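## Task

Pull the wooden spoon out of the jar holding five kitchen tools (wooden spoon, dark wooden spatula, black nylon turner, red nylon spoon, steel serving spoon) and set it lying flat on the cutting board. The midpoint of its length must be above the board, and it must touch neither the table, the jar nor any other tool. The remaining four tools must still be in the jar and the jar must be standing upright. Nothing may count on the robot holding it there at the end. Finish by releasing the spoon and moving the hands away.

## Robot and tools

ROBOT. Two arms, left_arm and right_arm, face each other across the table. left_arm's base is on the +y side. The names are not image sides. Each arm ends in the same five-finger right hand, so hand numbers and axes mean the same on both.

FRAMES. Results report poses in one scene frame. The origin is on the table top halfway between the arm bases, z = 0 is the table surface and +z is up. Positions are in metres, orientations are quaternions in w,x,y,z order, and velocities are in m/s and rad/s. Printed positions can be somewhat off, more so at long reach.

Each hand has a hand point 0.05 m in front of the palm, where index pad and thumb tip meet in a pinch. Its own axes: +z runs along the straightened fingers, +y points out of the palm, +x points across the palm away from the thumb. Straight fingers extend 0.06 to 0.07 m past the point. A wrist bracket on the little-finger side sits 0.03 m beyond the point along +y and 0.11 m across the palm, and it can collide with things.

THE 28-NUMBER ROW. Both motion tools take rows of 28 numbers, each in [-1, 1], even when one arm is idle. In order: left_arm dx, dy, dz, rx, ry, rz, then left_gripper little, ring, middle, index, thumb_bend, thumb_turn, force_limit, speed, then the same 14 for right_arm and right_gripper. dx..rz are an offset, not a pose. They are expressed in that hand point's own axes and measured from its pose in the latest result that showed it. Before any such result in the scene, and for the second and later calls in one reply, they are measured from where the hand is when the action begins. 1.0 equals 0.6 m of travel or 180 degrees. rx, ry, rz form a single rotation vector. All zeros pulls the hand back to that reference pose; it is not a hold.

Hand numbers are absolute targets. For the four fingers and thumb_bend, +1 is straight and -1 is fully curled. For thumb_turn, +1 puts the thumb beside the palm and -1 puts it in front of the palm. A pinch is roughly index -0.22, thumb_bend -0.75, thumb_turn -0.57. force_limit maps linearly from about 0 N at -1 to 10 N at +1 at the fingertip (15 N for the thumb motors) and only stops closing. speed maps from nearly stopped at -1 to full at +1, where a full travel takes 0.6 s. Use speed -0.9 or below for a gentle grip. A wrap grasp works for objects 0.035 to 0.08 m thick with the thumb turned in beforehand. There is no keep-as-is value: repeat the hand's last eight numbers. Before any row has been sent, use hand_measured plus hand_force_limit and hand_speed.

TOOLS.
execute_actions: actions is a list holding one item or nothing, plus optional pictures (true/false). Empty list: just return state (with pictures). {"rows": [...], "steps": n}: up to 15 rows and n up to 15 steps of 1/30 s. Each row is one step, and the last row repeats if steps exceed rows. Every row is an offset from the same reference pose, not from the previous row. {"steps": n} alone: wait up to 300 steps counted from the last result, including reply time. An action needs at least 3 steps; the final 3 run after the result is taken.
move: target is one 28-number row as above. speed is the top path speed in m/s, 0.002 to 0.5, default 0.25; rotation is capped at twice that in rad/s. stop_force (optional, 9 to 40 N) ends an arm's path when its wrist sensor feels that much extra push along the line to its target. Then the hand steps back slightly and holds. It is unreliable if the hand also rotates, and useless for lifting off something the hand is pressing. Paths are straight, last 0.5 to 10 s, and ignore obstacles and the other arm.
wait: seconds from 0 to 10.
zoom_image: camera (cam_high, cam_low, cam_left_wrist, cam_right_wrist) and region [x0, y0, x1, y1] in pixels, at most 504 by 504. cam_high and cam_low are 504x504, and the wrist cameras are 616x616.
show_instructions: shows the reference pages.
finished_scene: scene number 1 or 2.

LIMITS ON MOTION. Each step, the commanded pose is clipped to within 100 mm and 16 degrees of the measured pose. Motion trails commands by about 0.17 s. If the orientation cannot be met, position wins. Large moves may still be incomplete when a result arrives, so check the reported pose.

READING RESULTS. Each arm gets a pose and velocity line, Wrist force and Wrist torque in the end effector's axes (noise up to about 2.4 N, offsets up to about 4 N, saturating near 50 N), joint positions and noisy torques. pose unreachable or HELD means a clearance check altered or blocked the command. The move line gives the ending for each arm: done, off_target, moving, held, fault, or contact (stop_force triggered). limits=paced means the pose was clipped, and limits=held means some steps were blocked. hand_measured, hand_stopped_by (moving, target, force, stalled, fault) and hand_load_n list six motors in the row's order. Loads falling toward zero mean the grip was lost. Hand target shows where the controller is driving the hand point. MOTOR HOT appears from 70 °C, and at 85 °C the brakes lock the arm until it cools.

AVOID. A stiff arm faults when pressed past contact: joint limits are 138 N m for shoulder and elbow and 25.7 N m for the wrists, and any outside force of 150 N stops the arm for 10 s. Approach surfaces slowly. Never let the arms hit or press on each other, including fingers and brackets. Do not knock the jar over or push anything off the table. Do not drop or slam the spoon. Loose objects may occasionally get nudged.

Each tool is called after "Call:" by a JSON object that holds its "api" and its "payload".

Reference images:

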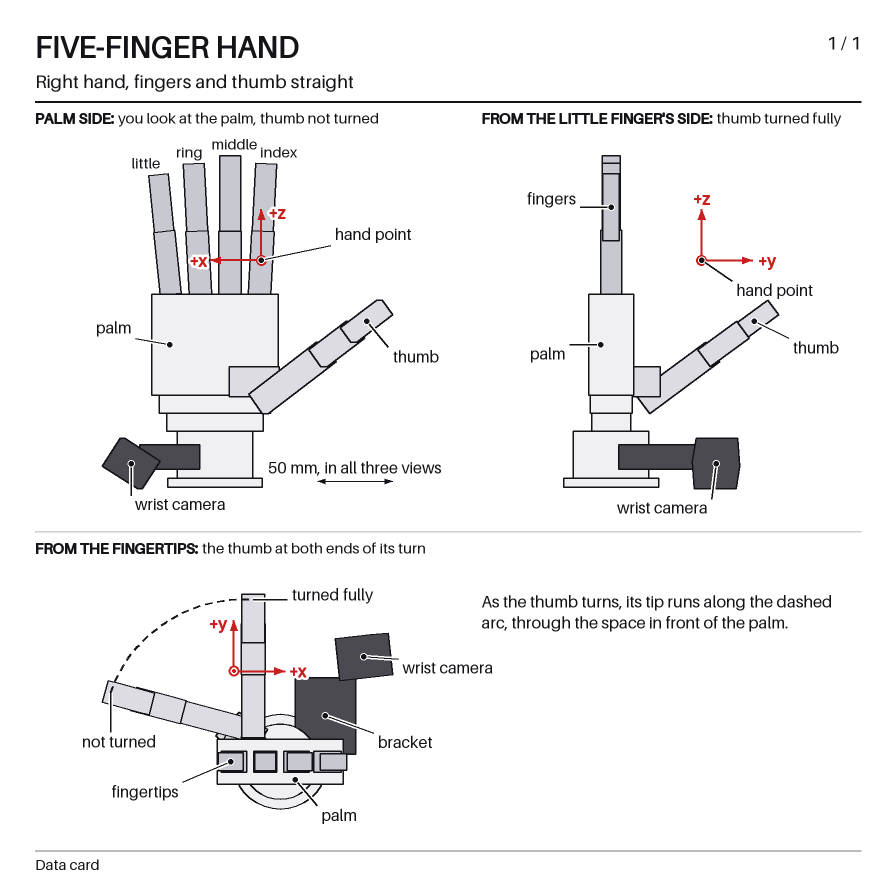

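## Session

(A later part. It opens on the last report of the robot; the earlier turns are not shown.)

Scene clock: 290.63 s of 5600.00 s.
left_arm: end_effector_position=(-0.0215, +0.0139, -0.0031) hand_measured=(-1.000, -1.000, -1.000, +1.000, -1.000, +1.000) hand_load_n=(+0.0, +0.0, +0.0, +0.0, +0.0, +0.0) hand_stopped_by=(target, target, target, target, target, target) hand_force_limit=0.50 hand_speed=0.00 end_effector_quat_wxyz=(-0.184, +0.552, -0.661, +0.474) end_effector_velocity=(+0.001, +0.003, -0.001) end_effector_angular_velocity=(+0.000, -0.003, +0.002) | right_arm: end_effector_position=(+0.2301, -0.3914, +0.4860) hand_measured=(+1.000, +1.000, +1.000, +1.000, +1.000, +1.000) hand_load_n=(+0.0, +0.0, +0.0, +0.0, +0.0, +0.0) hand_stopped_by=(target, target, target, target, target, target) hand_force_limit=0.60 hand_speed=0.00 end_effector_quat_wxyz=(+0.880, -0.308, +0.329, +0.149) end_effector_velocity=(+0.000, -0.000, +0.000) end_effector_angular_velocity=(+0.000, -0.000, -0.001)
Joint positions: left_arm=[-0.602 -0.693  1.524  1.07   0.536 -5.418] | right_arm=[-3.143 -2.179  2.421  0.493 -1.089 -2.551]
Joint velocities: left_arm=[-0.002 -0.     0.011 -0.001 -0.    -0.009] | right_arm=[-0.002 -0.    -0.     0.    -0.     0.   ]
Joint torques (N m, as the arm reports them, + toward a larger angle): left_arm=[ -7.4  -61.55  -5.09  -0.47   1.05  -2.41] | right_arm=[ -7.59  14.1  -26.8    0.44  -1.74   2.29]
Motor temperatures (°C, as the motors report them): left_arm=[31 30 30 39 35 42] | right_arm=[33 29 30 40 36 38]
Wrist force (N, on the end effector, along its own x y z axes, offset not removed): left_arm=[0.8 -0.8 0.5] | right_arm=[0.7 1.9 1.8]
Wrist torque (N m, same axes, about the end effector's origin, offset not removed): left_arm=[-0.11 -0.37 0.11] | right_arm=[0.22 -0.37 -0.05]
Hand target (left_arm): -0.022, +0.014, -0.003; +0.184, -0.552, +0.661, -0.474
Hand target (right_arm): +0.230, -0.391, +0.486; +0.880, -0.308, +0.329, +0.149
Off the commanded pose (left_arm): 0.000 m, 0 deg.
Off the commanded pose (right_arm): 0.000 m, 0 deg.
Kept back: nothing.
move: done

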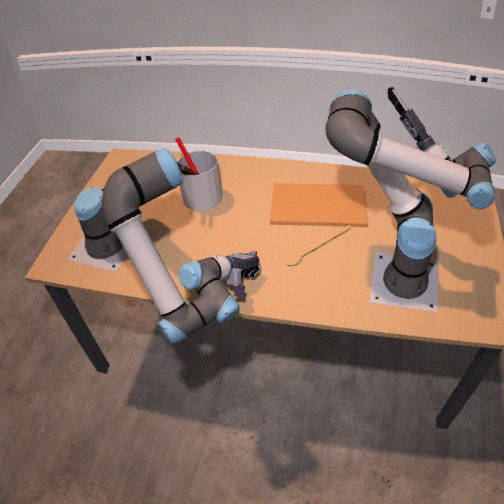

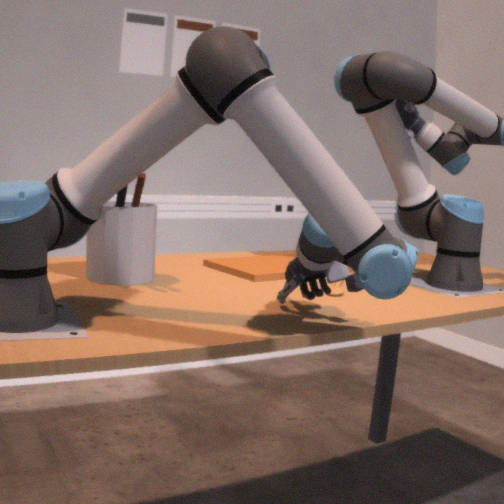

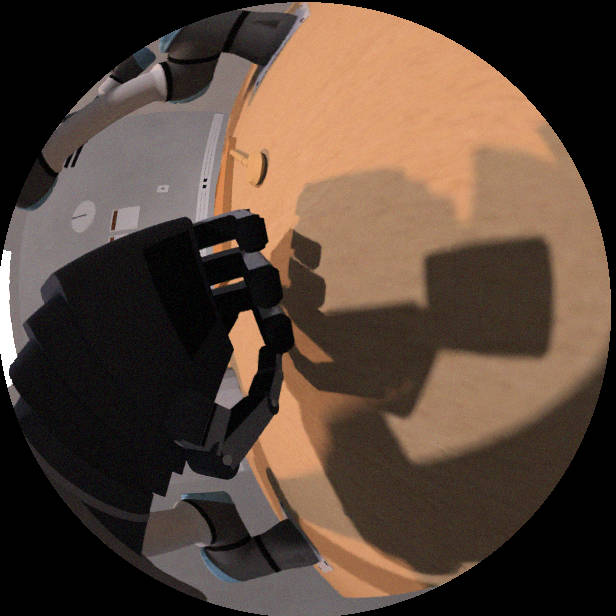

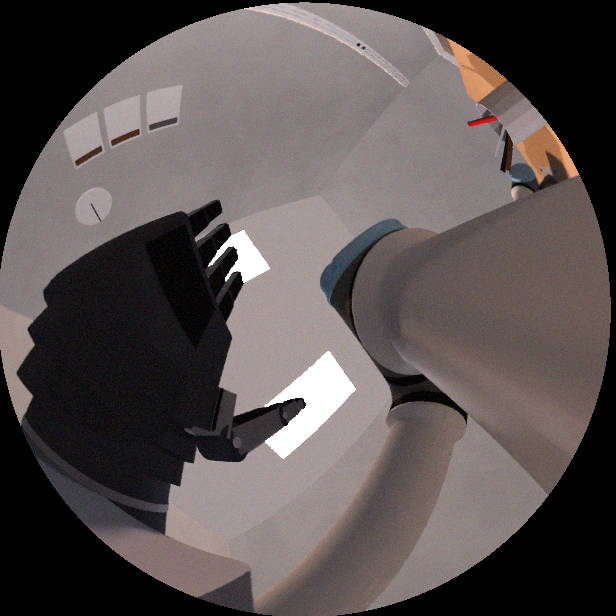

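Call:
{"api": "move", "payload": {"target": [0.21,-0.02,0.075,0,0,0,-1,-1,-1,1,-1,1,0.5,0, 0,0,0,0,0,0,1,1,1,1,1,1,0.6,0], "speed": 0.12}}

Call:
{"api": "move", "payload": {"target": [-0.019,0.055,0.033,0,0,0,-1,-1,-1,1,-1,1,0.5,0, 0,0,0,0,0,0,1,1,1,1,1,1,0.6,0], "speed": 0.02, "stop_force": 20}}

Call:
{"api": "move", "payload": {"target": [-0.26,-0.012,-0.116,0,0,0,-1,-1,-1,1,-1,1,0.5,0, 0,0,0,0,0,0,1,1,1,1,1,1,0.6,0], "speed": 0.06}}

Scene clock: 292.63 s of 5600.00 s.
left_arm: end_effector_position=(-0.0208, -0.1180, +0.0204) hand_measured=(-1.000, -1.000, -1.000, +1.000, -1.000, +1.000) hand_load_n=(+0.0, +0.0, +0.0, +0.0, +0.0, +0.0) hand_stopped_by=(target, target, target, target, target, target) hand_force_limit=0.50 hand_speed=0.00 end_effector_quat_wxyz=(-0.184, +0.552, -0.661, +0.474) end_effector_velocity=(-0.001, -0.003, +0.001) end_effector_angular_velocity=(+0.001, -0.000, +0.001) | right_arm: end_effector_position=(+0.2301, -0.3914, +0.4860) hand_measured=(+1.000, +1.000, +1.000, +1.000, +1.000, +1.000) hand_load_n=(+0.0, +0.0, +0.0, +0.0, +0.0, +0.0) hand_stopped_by=(target, target, target, target, target, target) hand_force_limit=0.60 hand_speed=0.00 end_effector_quat_wxyz=(+0.880, -0.308, +0.329, +0.149) end_effector_velocity=(-0.000, +0.000, +0.000) end_effector_angular_velocity=(+0.000, +0.001, +0.002)
Joint positions: left_arm=[-0.463 -0.506  0.976  1.193  0.507 -5.144] | right_arm=[-3.143 -2.179  2.421  0.493 -1.089 -2.551]
Joint velocities: left_arm=[ 0.001  0.008 -0.018  0.012  0.    -0.001] | right_arm=[ 0.001 -0.     0.    -0.     0.     0.001]
Joint torques (N m, as the arm reports them, + toward a larger angle): left_arm=[  7.89 -42.66 -26.2    4.66   0.9    2.48] | right_arm=[ -7.42  13.86 -27.92   0.63  -1.69   2.32]
Motor temperatures (°C, as the motors report them): left_arm=[31 30 30 39 35 42] | right_arm=[33 29 30 40 36 38]
Wrist force (N, on the end effector, along its own x y z axes, offset not removed): left_arm=[0.7 -1.0 0.2] | right_arm=[0.3 3.1 2.3]
Wrist torque (N m, same axes, about the end effector's origin, offset not removed): left_arm=[-0.17 -0.35 0.13] | right_arm=[0.49 -0.28 -0.03]
Hand target (left_arm): -0.021, -0.118, +0.020; +0.184, -0.552, +0.661, -0.474
Hand target (right_arm): +0.230, -0.391, +0.486; +0.880, -0.308, +0.329, +0.149
Off the commanded pose (left_arm): 0.000 m, 0 deg.
Off the commanded pose (right_arm): 0.000 m, 0 deg.
joint sent to its limit (right arm) — the command would take joint 1 (shoulder pan) past its lower limit, so that joint was sent only as far as its limit.
Kept back: nothing.
move: done

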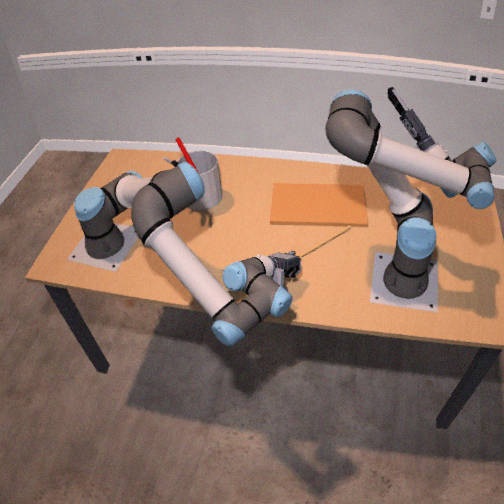

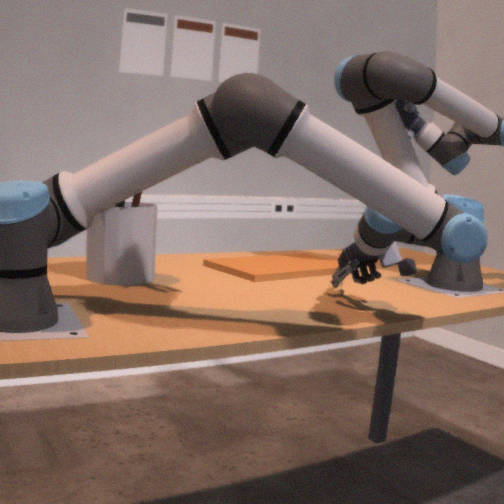

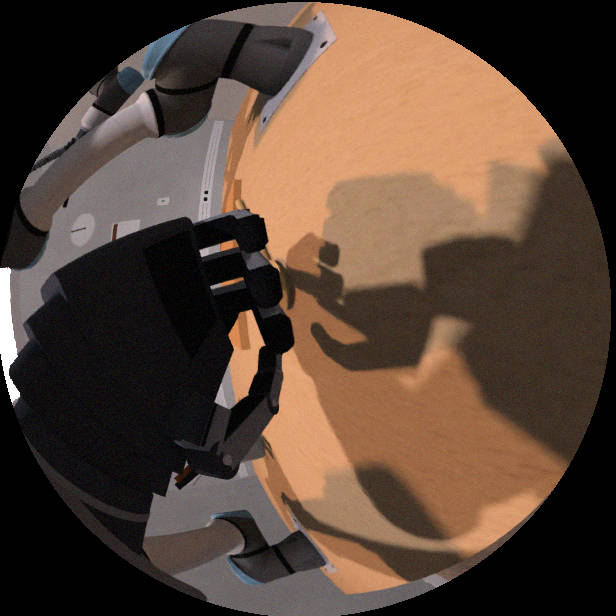

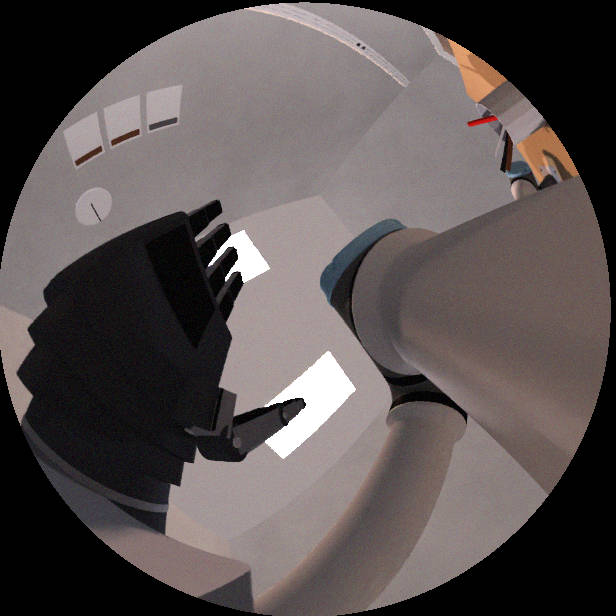

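Scene clock: 294.27 s of 5600.00 s.
left_arm: end_effector_position=(-0.0205, -0.1181, -0.0040) hand_measured=(-1.000, -1.000, -1.000, +1.000, -1.000, +1.000) hand_load_n=(+0.0, +0.0, +0.0, +3.5, +0.0, +0.0) hand_stopped_by=(target, target, target, target, target, target) hand_force_limit=0.50 hand_speed=0.00 end_effector_quat_wxyz=(-0.184, +0.552, -0.661, +0.474) end_effector_velocity=(-0.001, +0.001, +0.006) end_effector_angular_velocity=(+0.004, +0.003, -0.000) | right_arm: end_effector_position=(+0.2301, -0.3914, +0.4860) hand_measured=(+1.000, +1.000, +1.000, +1.000, +1.000, +1.000) hand_load_n=(+0.0, +0.0, +0.0, +0.0, +0.0, +0.0) hand_stopped_by=(target, target, target, target, target, target) hand_force_limit=0.60 hand_speed=0.00 end_effector_quat_wxyz=(+0.880, -0.308, +0.329, +0.149) end_effector_velocity=(+0.000, -0.000, -0.000) end_effector_angular_velocity=(-0.000, -0.001, -0.002)
Joint positions: left_arm=[-0.462 -0.473  0.979  1.157  0.506 -5.143] | right_arm=[-3.143 -2.179  2.421  0.493 -1.089 -2.551]
Joint velocities: left_arm=[-0.001 -0.009  0.     0.01   0.005  0.   ] | right_arm=[-0.001  0.     0.     0.    -0.    -0.001]
Joint torques (N m, as the arm reports them, + toward a larger angle): left_arm=[ 14.67 -44.55  -0.38  -1.23  10.71   0.09] | right_arm=[ -8.72  14.   -27.42   0.61  -1.8    2.27]
Motor temperatures (°C, as the motors report them): left_arm=[31 30 30 39 35 42] | right_arm=[33 29 30 40 36 38]
Wrist force (N, on the end effector, along its own x y z axes, offset not removed): left_arm=[10.6 -30.8 -35.2] | right_arm=[-1.1 2.4 1.8]
Wrist torque (N m, same axes, about the end effector's origin, offset not removed): left_arm=[3.79 -0.19 0.93] | right_arm=[0.48 0.03 -0.08]
Hand target (left_arm): -0.020, -0.118, -0.003; +0.184, -0.552, +0.661, -0.474
Hand target (right_arm): +0.230, -0.391, +0.486; +0.880, -0.308, +0.329, +0.149
Off the commanded pose (left_arm): 0.016 m, 0 deg.
Off the commanded pose (right_arm): 0.000 m, 0 deg.
Kept back: nothing.
move: contact (left_arm)

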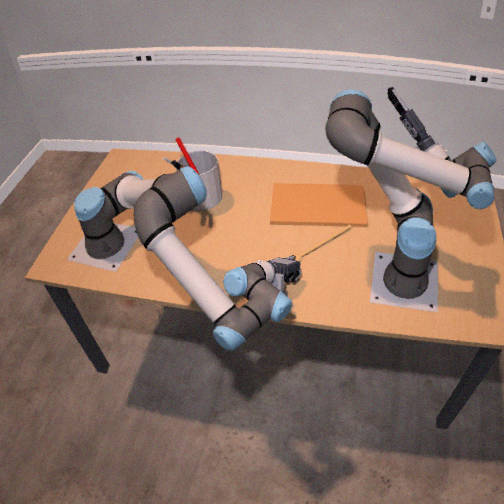

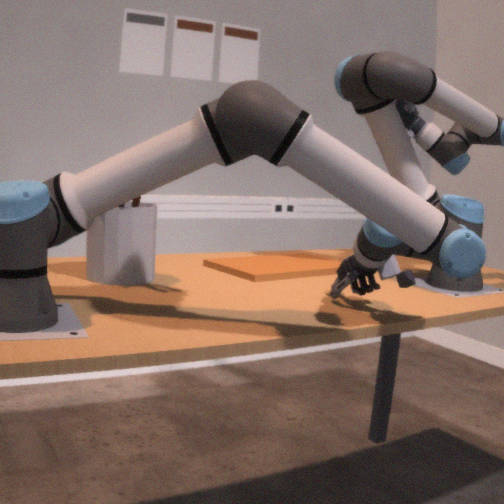

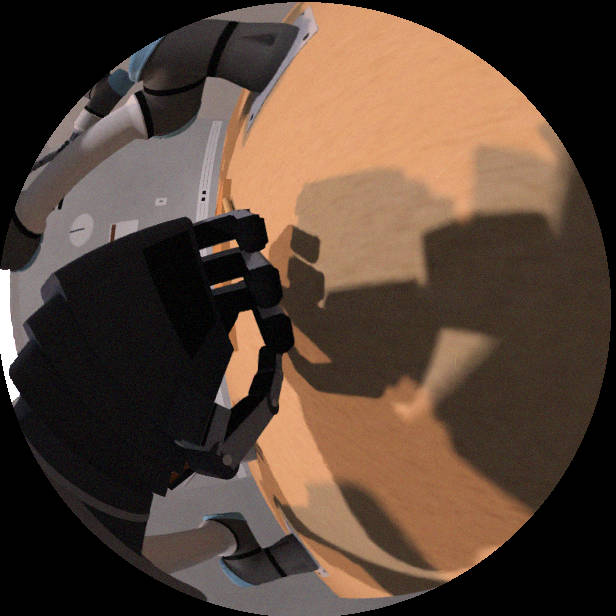

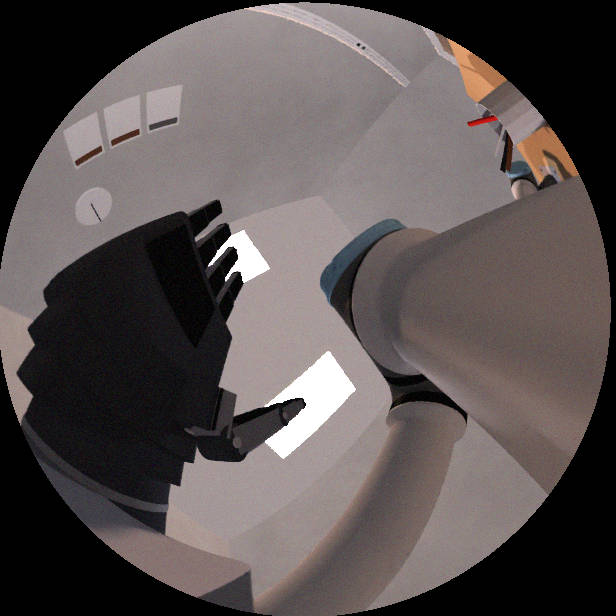

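Scene clock: 306.43 s of 5600.00 s.
left_arm: end_effector_position=(-0.0193, -0.0036, -0.0058) hand_measured=(-1.000, -1.000, -1.000, +1.000, -1.000, +1.000) hand_load_n=(+0.0, +0.0, +0.0, +5.5, +0.0, +0.0) hand_stopped_by=(target, target, target, target, target, target) hand_force_limit=0.50 hand_speed=0.00 end_effector_quat_wxyz=(-0.184, +0.551, -0.661, +0.475) end_effector_velocity=(+0.001, +0.000, -0.000) end_effector_angular_velocity=(+0.000, -0.000, +0.002) | right_arm: end_effector_position=(+0.2301, -0.3914, +0.4860) hand_measured=(+1.000, +1.000, +1.000, +1.000, +1.000, +1.000) hand_load_n=(+0.0, +0.0, +0.0, +0.0, +0.0, +0.0) hand_stopped_by=(target, target, target, target, target, target) hand_force_limit=0.60 hand_speed=0.00 end_effector_quat_wxyz=(+0.880, -0.308, +0.329, +0.149) end_effector_velocity=(-0.000, +0.000, -0.000) end_effector_angular_velocity=(-0.001, -0.001, +0.001)
Joint positions: left_arm=[-0.578 -0.667  1.465  1.065  0.525 -5.372] | right_arm=[-3.143 -2.179  2.421  0.493 -1.089 -2.551]
Joint velocities: left_arm=[ 0.001  0.001  0.     0.001  0.    -0.002] | right_arm=[ 0.    -0.     0.    -0.    -0.001 -0.001]
Joint torques (N m, as the arm reports them, + toward a larger angle): left_arm=[  0.81 -35.77 -10.75  -3.17  14.97   0.33] | right_arm=[ -7.27  13.71 -28.     0.48  -1.78   2.44]
Motor temperatures (°C, as the motors report them): left_arm=[31 30 30 39 35 42] | right_arm=[33 29 30 40 36 38]
Wrist force (N, on the end effector, along its own x y z axes, offset not removed): left_arm=[29.0 -50.0 -16.7] | right_arm=[1.0 1.6 0.9]
Wrist torque (N m, same axes, about the end effector's origin, offset not removed): left_arm=[3.47 1.36 2.04] | right_arm=[0.35 -0.37 -0.04]
Hand target (left_arm): -0.020, -0.003, -0.007; +0.184, -0.552, +0.661, -0.474
Hand target (right_arm): +0.230, -0.391, +0.486; +0.880, -0.308, +0.329, +0.149
Off the commanded pose (left_arm): 0.056 m, 0 deg.
Off the commanded pose (right_arm): 0.000 m, 0 deg.
TORQUE FAULT: the external load on joint 5 (wrist 2) of the left arm reached its load limit, and that arm stopped for 10 seconds. A torque fault stops only its own arm. That arm's remaining commands of this call were not run. That arm holds where it stopped, with its grip as last carried out, and accepts commands again: back off and push less far. That arm stops again, at the same cost, whenever a joint's load reaches its limit.
Kept back: nothing.
move: fault (left_arm)

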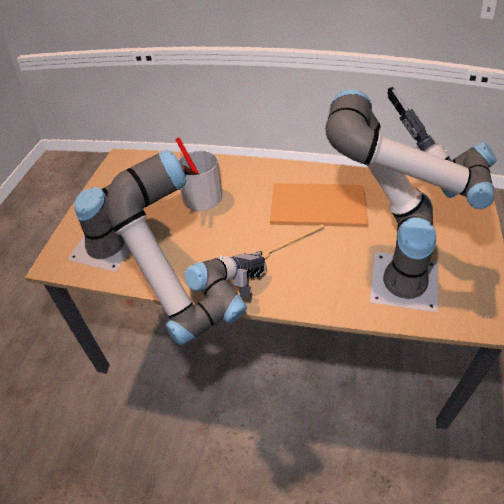

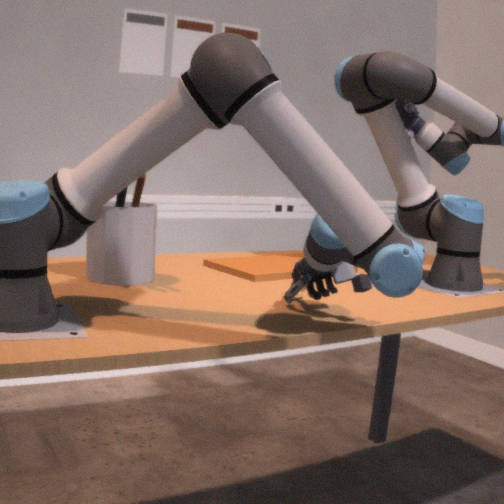

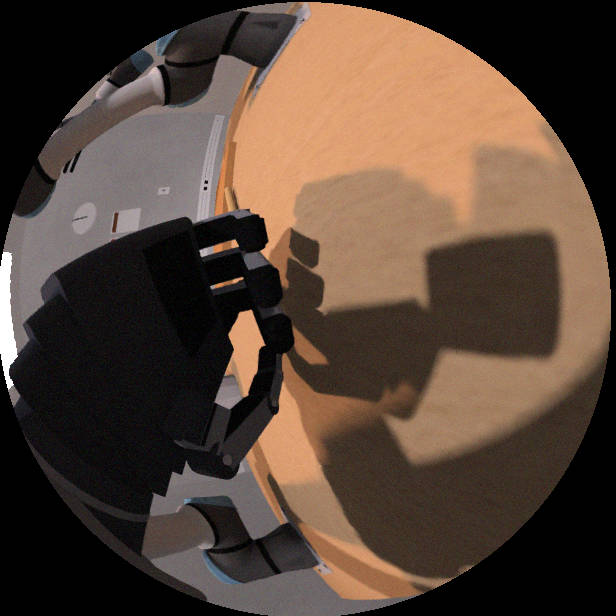

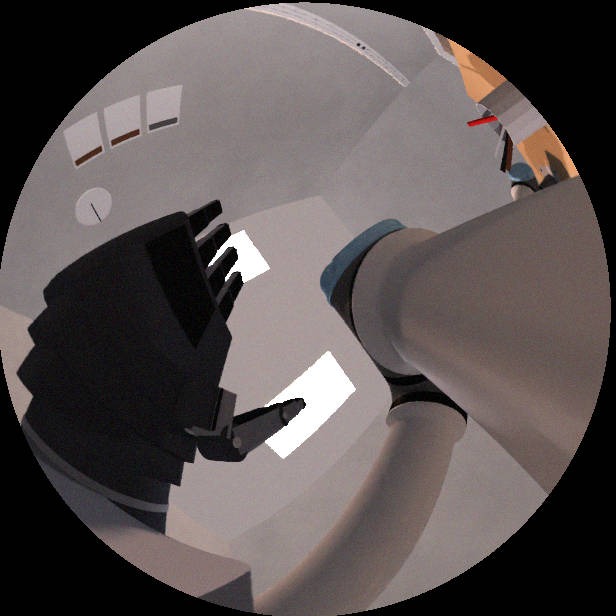

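Call:
{"api": "move", "payload": {"target": [-0.06,-0.11,-0.12,0,0,0,-1,-1,-1,1,-1,1,0.5,0, 0,0,0,0,0,0,1,1,1,1,1,1,0.6,0], "speed": 0.08}}

Scene clock: 308.50 s of 5600.00 s.
left_arm: end_effector_position=(-0.0264, +0.0632, +0.0733) hand_measured=(-1.000, -1.000, -1.000, +1.000, -1.000, +1.000) hand_load_n=(+0.0, +0.0, +0.0, +0.0, +0.0, +0.0) hand_stopped_by=(target, target, target, target, target, target) hand_force_limit=0.50 hand_speed=0.00 end_effector_quat_wxyz=(-0.184, +0.551, -0.661, +0.475) end_effector_velocity=(+0.000, +0.002, +0.002) end_effector_angular_velocity=(-0.001, -0.000, +0.001) | right_arm: end_effector_position=(+0.2301, -0.3914, +0.4860) hand_measured=(+1.000, +1.000, +1.000, +1.000, +1.000, +1.000) hand_load_n=(+0.0, +0.0, +0.0, +0.0, +0.0, +0.0) hand_stopped_by=(target, target, target, target, target, target) hand_force_limit=0.60 hand_speed=0.00 end_effector_quat_wxyz=(+0.880, -0.308, +0.329, +0.149) end_effector_velocity=(-0.000, +0.000, -0.000) end_effector_angular_velocity=(-0.000, +0.000, +0.002)
Joint positions: left_arm=[-0.68  -0.882  1.684  1.219  0.563 -5.556] | right_arm=[-3.143 -2.179  2.421  0.493 -1.089 -2.551]
Joint velocities: left_arm=[-0.003 -0.006  0.005  0.006  0.001 -0.007] | right_arm=[ 0.001 -0.001  0.     0.    -0.     0.001]
Joint torques (N m, as the arm reports them, + toward a larger angle): left_arm=[ -7.12 -55.33  -6.6    4.59   1.27  -2.11] | right_arm=[ -7.79  13.83 -28.62   0.68  -1.73   2.42]
Motor temperatures (°C, as the motors report them): left_arm=[31 30 30 39 35 42] | right_arm=[33 29 30 40 36 38]
Wrist force (N, on the end effector, along its own x y z axes, offset not removed): left_arm=[0.1 -0.8 2.4] | right_arm=[-0.4 1.3 3.2]
Wrist torque (N m, same axes, about the end effector's origin, offset not removed): left_arm=[-0.23 -0.27 0.07] | right_arm=[0.26 -0.28 -0.01]
Hand target (left_arm): -0.026, +0.063, +0.074; +0.184, -0.551, +0.661, -0.475
Hand target (right_arm): +0.230, -0.391, +0.486; +0.880, -0.308, +0.329, +0.149
Off the commanded pose (left_arm): 0.000 m, 0 deg.
Off the commanded pose (right_arm): 0.000 m, 0 deg.
joint sent to its limit (right arm) — the command would take joint 1 (shoulder pan) past its lower limit, so that joint was sent only as far as its limit.
Kept back: nothing.
move: done

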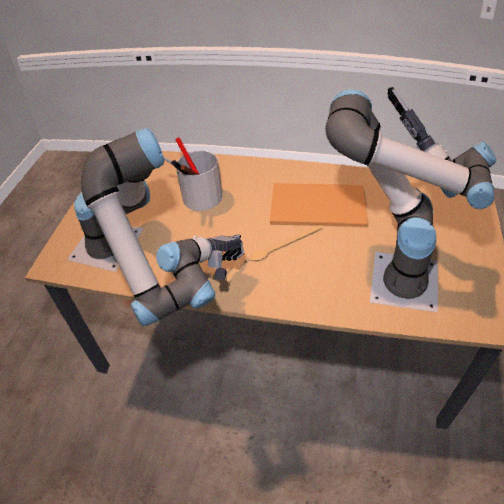

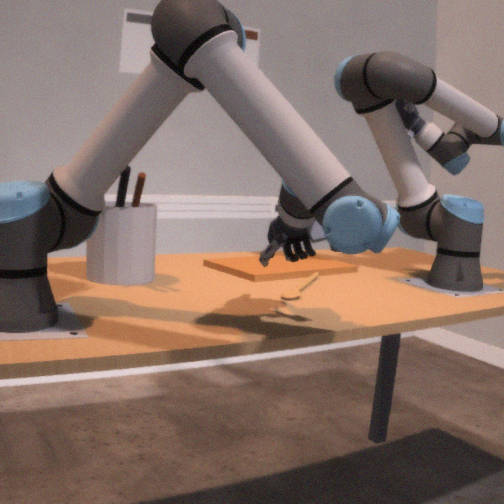

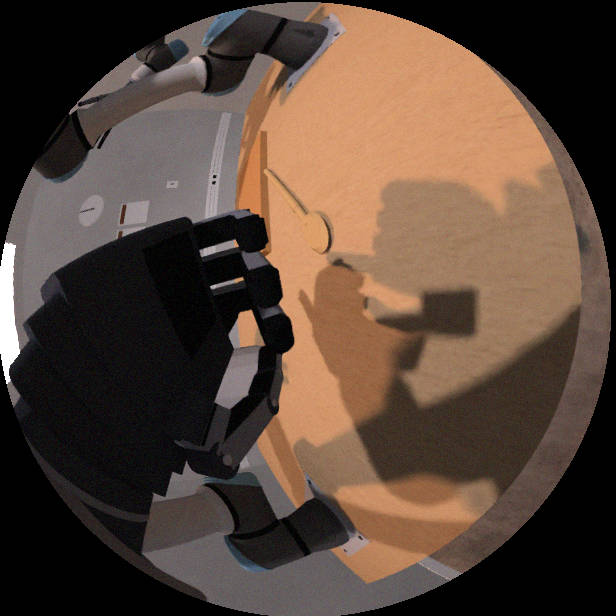

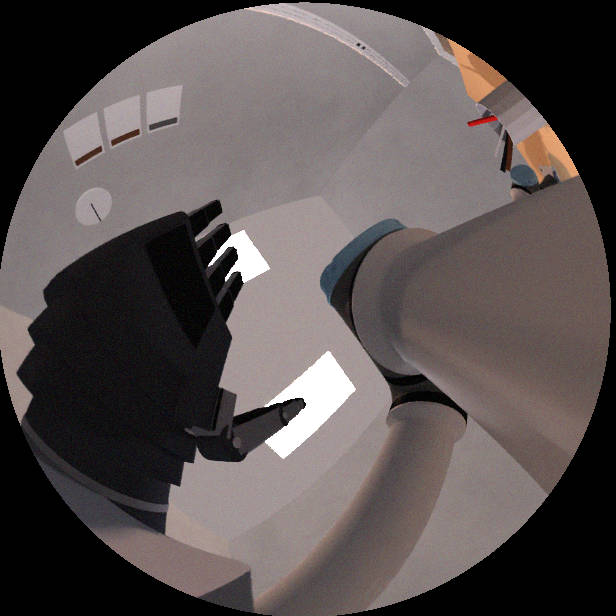

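Call:
{"api": "zoom_image", "payload": {"camera": "cam_low", "region": [220,250,380,330]}}

Call:
{"api": "zoom_image", "payload": {"camera": "cam_high", "region": [220,200,360,290]}}

Region (220, 250, 380, 330) of cam_low's 504x504 image, scaled by 3.150, with more detail than that image has.

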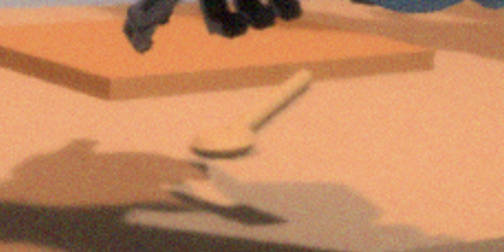

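Region (220, 200, 360, 290) of cam_high's 504x504 image, scaled by 3.600, with more detail than that image has; it fills the top 324 rows of this view, and the rest is white.

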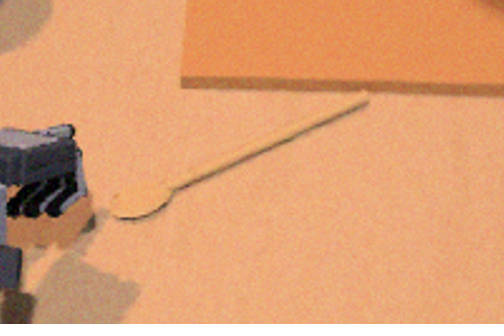

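Call:
{"api": "move", "payload": {"target": [0.17,0.015,0.235,0,0,0,-1,-1,-1,1,-1,1,0.5,0, 0,0,0,0,0,0,1,1,1,1,1,1,0.6,0], "speed": 0.12}}

Call:
{"api": "move", "payload": {"target": [-0.019,0.055,0.033,0,0,0,-1,-1,-1,1,-1,1,0.5,0, 0,0,0,0,0,0,1,1,1,1,1,1,0.6,0], "speed": 0.01, "stop_force": 9}}

Scene clock: 310.97 s of 5600.00 s.
left_arm: end_effector_position=(+0.0438, -0.0890, +0.0269) hand_measured=(-1.000, -1.000, -1.000, +1.000, -1.000, +1.000) hand_load_n=(+0.0, +0.0, +0.0, +0.0, +0.0, +0.0) hand_stopped_by=(target, target, target, target, target, target) hand_force_limit=0.50 hand_speed=0.00 end_effector_quat_wxyz=(-0.185, +0.551, -0.661, +0.476) end_effector_velocity=(+0.001, -0.003, -0.000) end_effector_angular_velocity=(-0.000, +0.002, -0.000) | right_arm: end_effector_position=(+0.2301, -0.3914, +0.4860) hand_measured=(+1.000, +1.000, +1.000, +1.000, +1.000, +1.000) hand_load_n=(+0.0, +0.0, +0.0, +0.0, +0.0, +0.0) hand_stopped_by=(target, target, target, target, target, target) hand_force_limit=0.60 hand_speed=0.00 end_effector_quat_wxyz=(+0.880, -0.308, +0.329, +0.149) end_effector_velocity=(-0.000, +0.000, +0.000) end_effector_angular_velocity=(+0.001, +0.000, +0.002)
Joint positions: left_arm=[-0.394 -0.64   1.198  0.981  0.5   -5.001] | right_arm=[-3.143 -2.179  2.421  0.493 -1.089 -2.551]
Joint velocities: left_arm=[ 0.005  0.003 -0.01  -0.004  0.002  0.012] | right_arm=[ 0.001  0.001  0.    -0.    -0.     0.   ]
Joint torques (N m, as the arm reports them, + toward a larger angle): left_arm=[  6.98 -39.32 -24.48  -0.6    1.02   2.68] | right_arm=[ -7.45  14.16 -27.91   0.58  -1.61   2.3 ]
Motor temperatures (°C, as the motors report them): left_arm=[31 30 30 39 35 42] | right_arm=[33 29 30 40 36 38]
Wrist force (N, on the end effector, along its own x y z axes, offset not removed): left_arm=[0.1 -1.0 0.9] | right_arm=[0.9 3.7 2.4]
Wrist torque (N m, same axes, about the end effector's origin, offset not removed): left_arm=[-0.18 -0.30 0.05] | right_arm=[0.54 -0.17 0.10]
Hand target (left_arm): +0.044, -0.089, +0.027; +0.184, -0.551, +0.661, -0.475
Hand target (right_arm): +0.230, -0.391, +0.486; +0.880, -0.308, +0.329, +0.149
Off the commanded pose (left_arm): 0.001 m, 0 deg.
Off the commanded pose (right_arm): 0.000 m, 0 deg.
Kept back: nothing.
move: done

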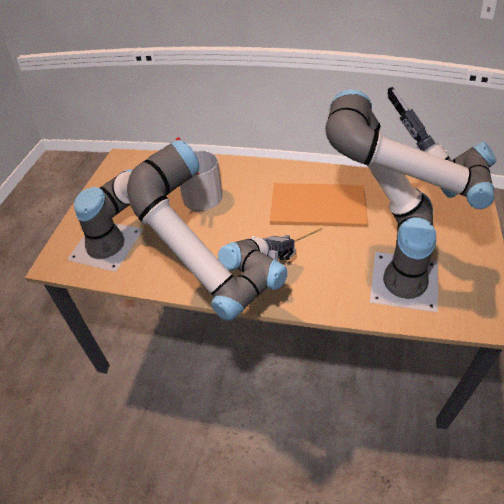

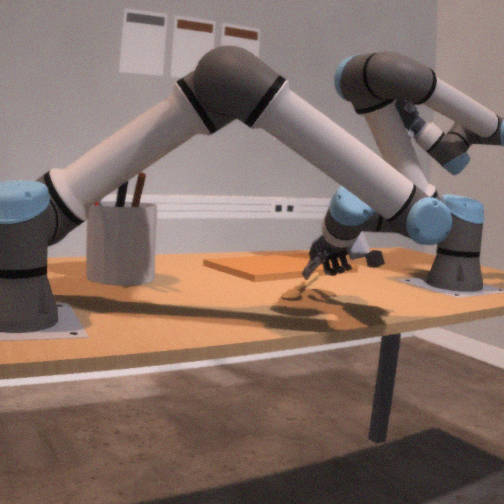

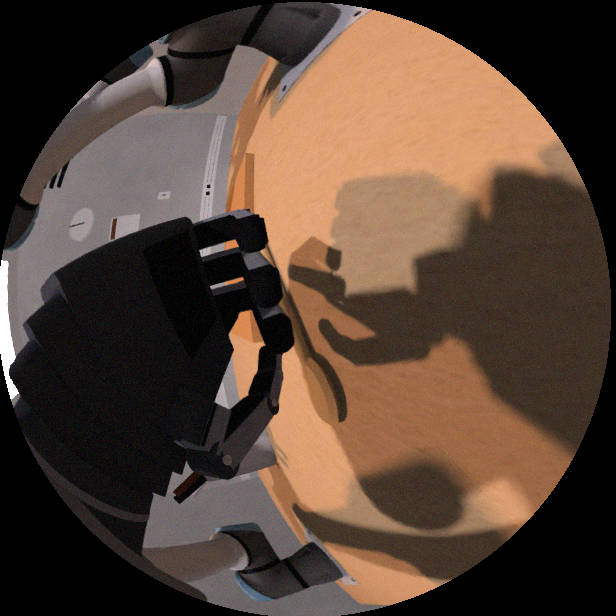

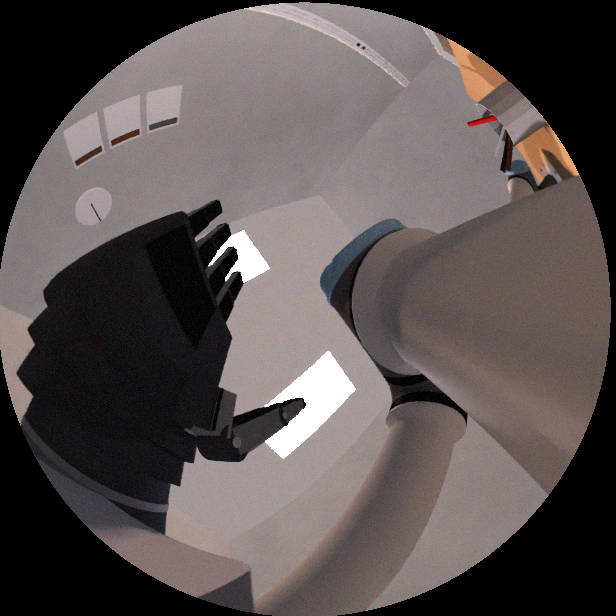

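Scene clock: 314.27 s of 5600.00 s.
left_arm: end_effector_position=(+0.0443, -0.0891, -0.0021) hand_measured=(-1.000, -1.000, -1.000, +1.000, -1.000, +1.000) hand_load_n=(+0.0, +0.0, +0.0, +1.5, +0.0, +0.0) hand_stopped_by=(target, target, target, target, target, target) hand_force_limit=0.50 hand_speed=0.00 end_effector_quat_wxyz=(-0.185, +0.551, -0.661, +0.476) end_effector_velocity=(+0.000, +0.001, +0.004) end_effector_angular_velocity=(+0.002, -0.001, -0.001) | right_arm: end_effector_position=(+0.2301, -0.3914, +0.4860) hand_measured=(+1.000, +1.000, +1.000, +1.000, +1.000, +1.000) hand_load_n=(+0.0, +0.0, +0.0, +0.0, +0.0, +0.0) hand_stopped_by=(target, target, target, target, target, target) hand_force_limit=0.60 hand_speed=0.00 end_effector_quat_wxyz=(+0.880, -0.308, +0.329, +0.149) end_effector_velocity=(-0.000, -0.000, -0.000) end_effector_angular_velocity=(+0.000, +0.000, +0.000)
Joint positions: left_arm=[-0.394 -0.6    1.205  0.933  0.5   -5.   ] | right_arm=[-3.143 -2.179  2.421  0.493 -1.089 -2.551]
Joint velocities: left_arm=[-0.    -0.006  0.     0.008 -0.     0.   ] | right_arm=[-0. -0.  0. -0. -0.  0.]
Joint torques (N m, as the arm reports them, + toward a larger angle): left_arm=[ 10.2  -58.66  -9.12   3.26   2.79   1.48] | right_arm=[ -7.57  14.58 -27.15   0.73  -1.89   2.29]
Motor temperatures (°C, as the motors report them): left_arm=[31 30 30 39 35 42] | right_arm=[33 29 30 40 36 38]
Wrist force (N, on the end effector, along its own x y z axes, offset not removed): left_arm=[8.7 -10.7 -9.6] | right_arm=[1.7 2.0 4.1]
Wrist torque (N m, same axes, about the end effector's origin, offset not removed): left_arm=[1.14 -0.05 0.72] | right_arm=[0.19 -0.63 0.10]
Hand target (left_arm): +0.044, -0.089, -0.001; +0.185, -0.551, +0.661, -0.476
Hand target (right_arm): +0.230, -0.391, +0.486; +0.880, -0.308, +0.329, +0.149
Off the commanded pose (left_arm): 0.011 m, 0 deg.
Off the commanded pose (right_arm): 0.000 m, 0 deg.
Kept back: nothing.
move: contact (left_arm)

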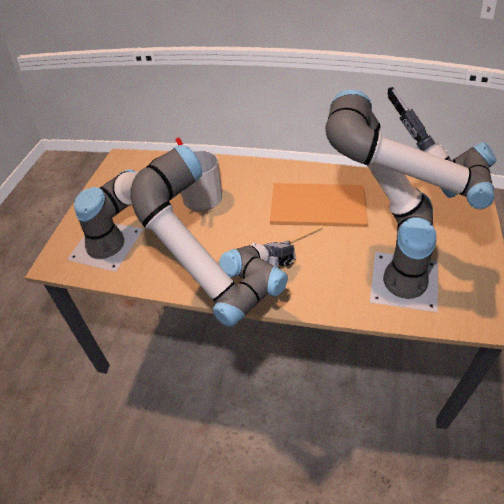

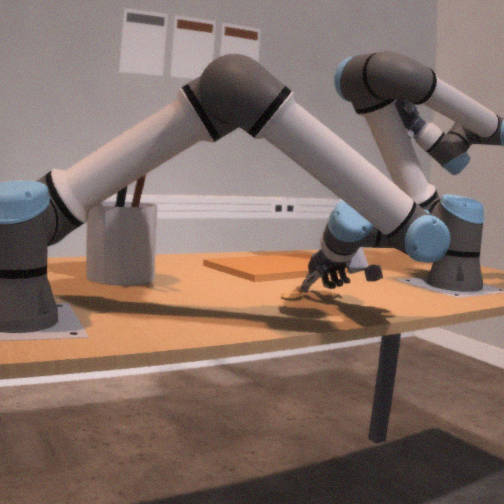

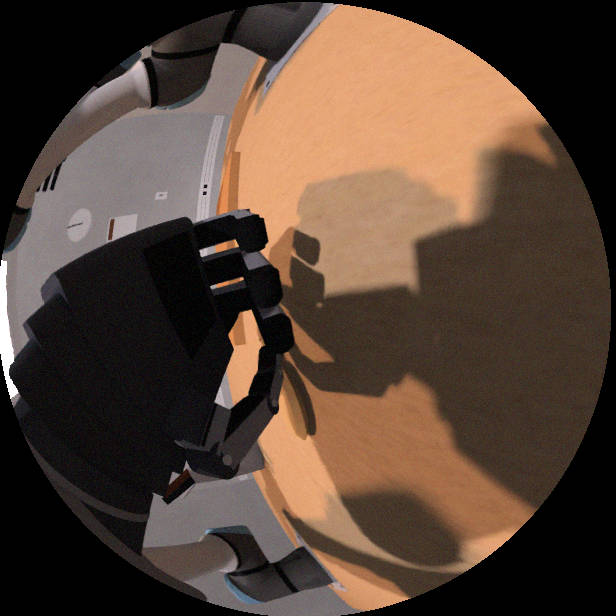

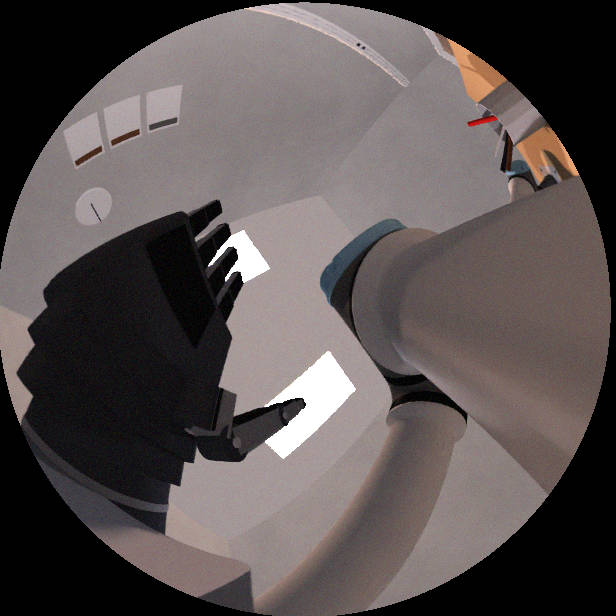

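Call:
{"api": "move", "payload": {"target": [0.087,0.055,-0.055,0,0,0,-1,-1,-1,1,-1,1,0.5,0, 0,0,0,0,0,0,1,1,1,1,1,1,0.6,0], "speed": 0.04}}

Scene clock: 316.70 s of 5600.00 s.
left_arm: end_effector_position=(-0.0160, -0.1240, +0.0009) hand_measured=(-1.000, -1.000, -1.000, +1.000, -1.000, +1.000) hand_load_n=(+0.0, +0.0, +0.0, +0.0, +0.0, +0.0) hand_stopped_by=(target, target, target, target, target, target) hand_force_limit=0.50 hand_speed=0.00 end_effector_quat_wxyz=(-0.184, +0.551, -0.661, +0.476) end_effector_velocity=(-0.002, -0.001, +0.001) end_effector_angular_velocity=(+0.002, -0.000, +0.002) | right_arm: end_effector_position=(+0.2301, -0.3914, +0.4860) hand_measured=(+1.000, +1.000, +1.000, +1.000, +1.000, +1.000) hand_load_n=(+0.0, +0.0, +0.0, +0.0, +0.0, +0.0) hand_stopped_by=(target, target, target, target, target, target) hand_force_limit=0.60 hand_speed=0.00 end_effector_quat_wxyz=(+0.880, -0.308, +0.329, +0.149) end_effector_velocity=(+0.000, +0.000, -0.000) end_effector_angular_velocity=(+0.000, +0.001, +0.000)
Joint positions: left_arm=[-0.452 -0.471  0.957  1.158  0.502 -5.121] | right_arm=[-3.143 -2.179  2.421  0.493 -1.089 -2.551]
Joint velocities: left_arm=[-0.001  0.006 -0.013  0.015  0.001 -0.006] | right_arm=[ 0.002  0.    -0.    -0.     0.002 -0.   ]
Joint torques (N m, as the arm reports them, + toward a larger angle): left_arm=[ -6.54 -43.47 -24.31   4.94   0.98  -2.23] | right_arm=[ -7.36  15.15 -28.25   0.43  -1.7    2.33]
Motor temperatures (°C, as the motors report them): left_arm=[31 30 30 39 35 42] | right_arm=[33 29 30 40 36 38]
Wrist force (N, on the end effector, along its own x y z axes, offset not removed): left_arm=[-0.6 -1.7 2.1] | right_arm=[0.8 1.8 1.7]
Wrist torque (N m, same axes, about the end effector's origin, offset not removed): left_arm=[-0.29 -0.21 0.06] | right_arm=[0.36 -0.42 0.05]
Hand target (left_arm): -0.016, -0.124, +0.001; +0.184, -0.551, +0.661, -0.476
Hand target (right_arm): +0.230, -0.391, +0.486; +0.880, -0.308, +0.329, +0.149
Off the commanded pose (left_arm): 0.000 m, 0 deg.
Off the commanded pose (right_arm): 0.000 m, 0 deg.
joint sent to its limit (right arm) — the command would take joint 1 (shoulder pan) past its lower limit, so that joint was sent only as far as its limit.
Kept back: nothing.
move: done

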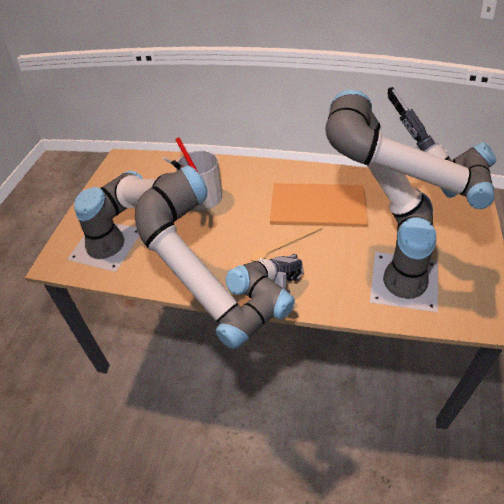

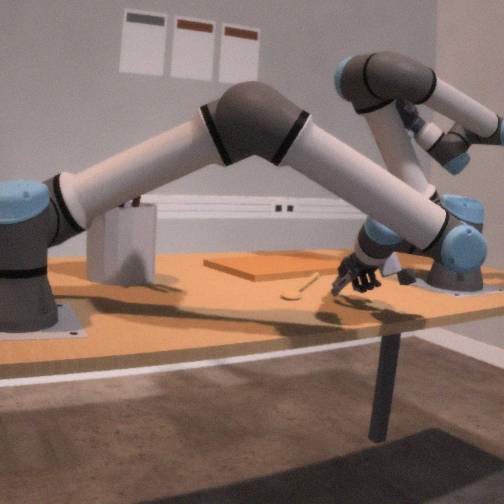

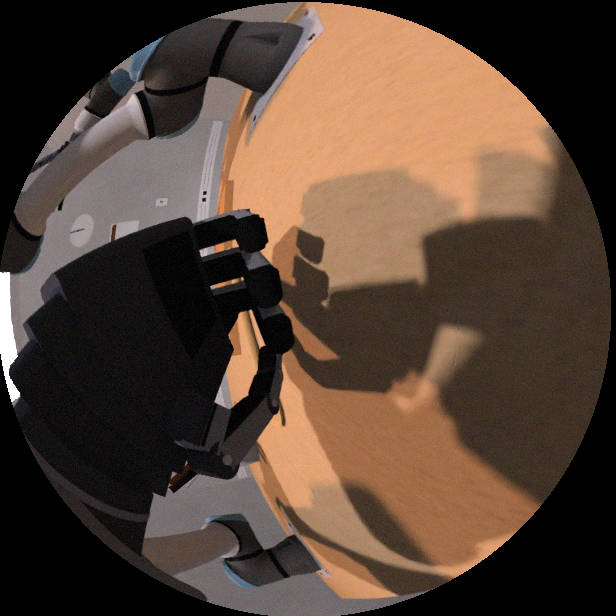

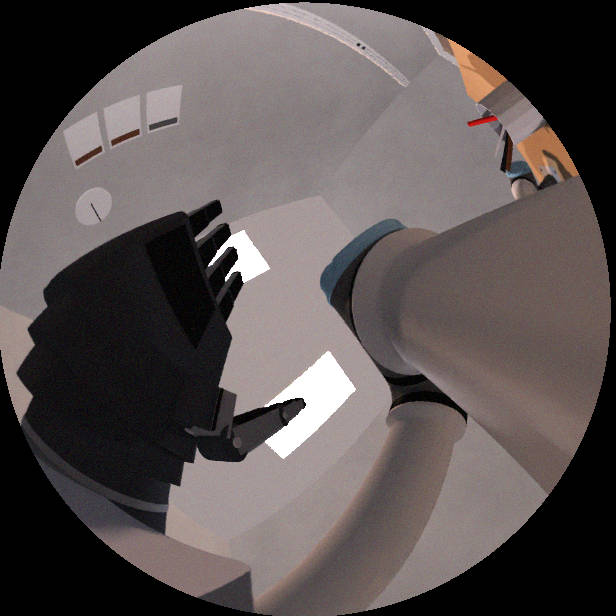

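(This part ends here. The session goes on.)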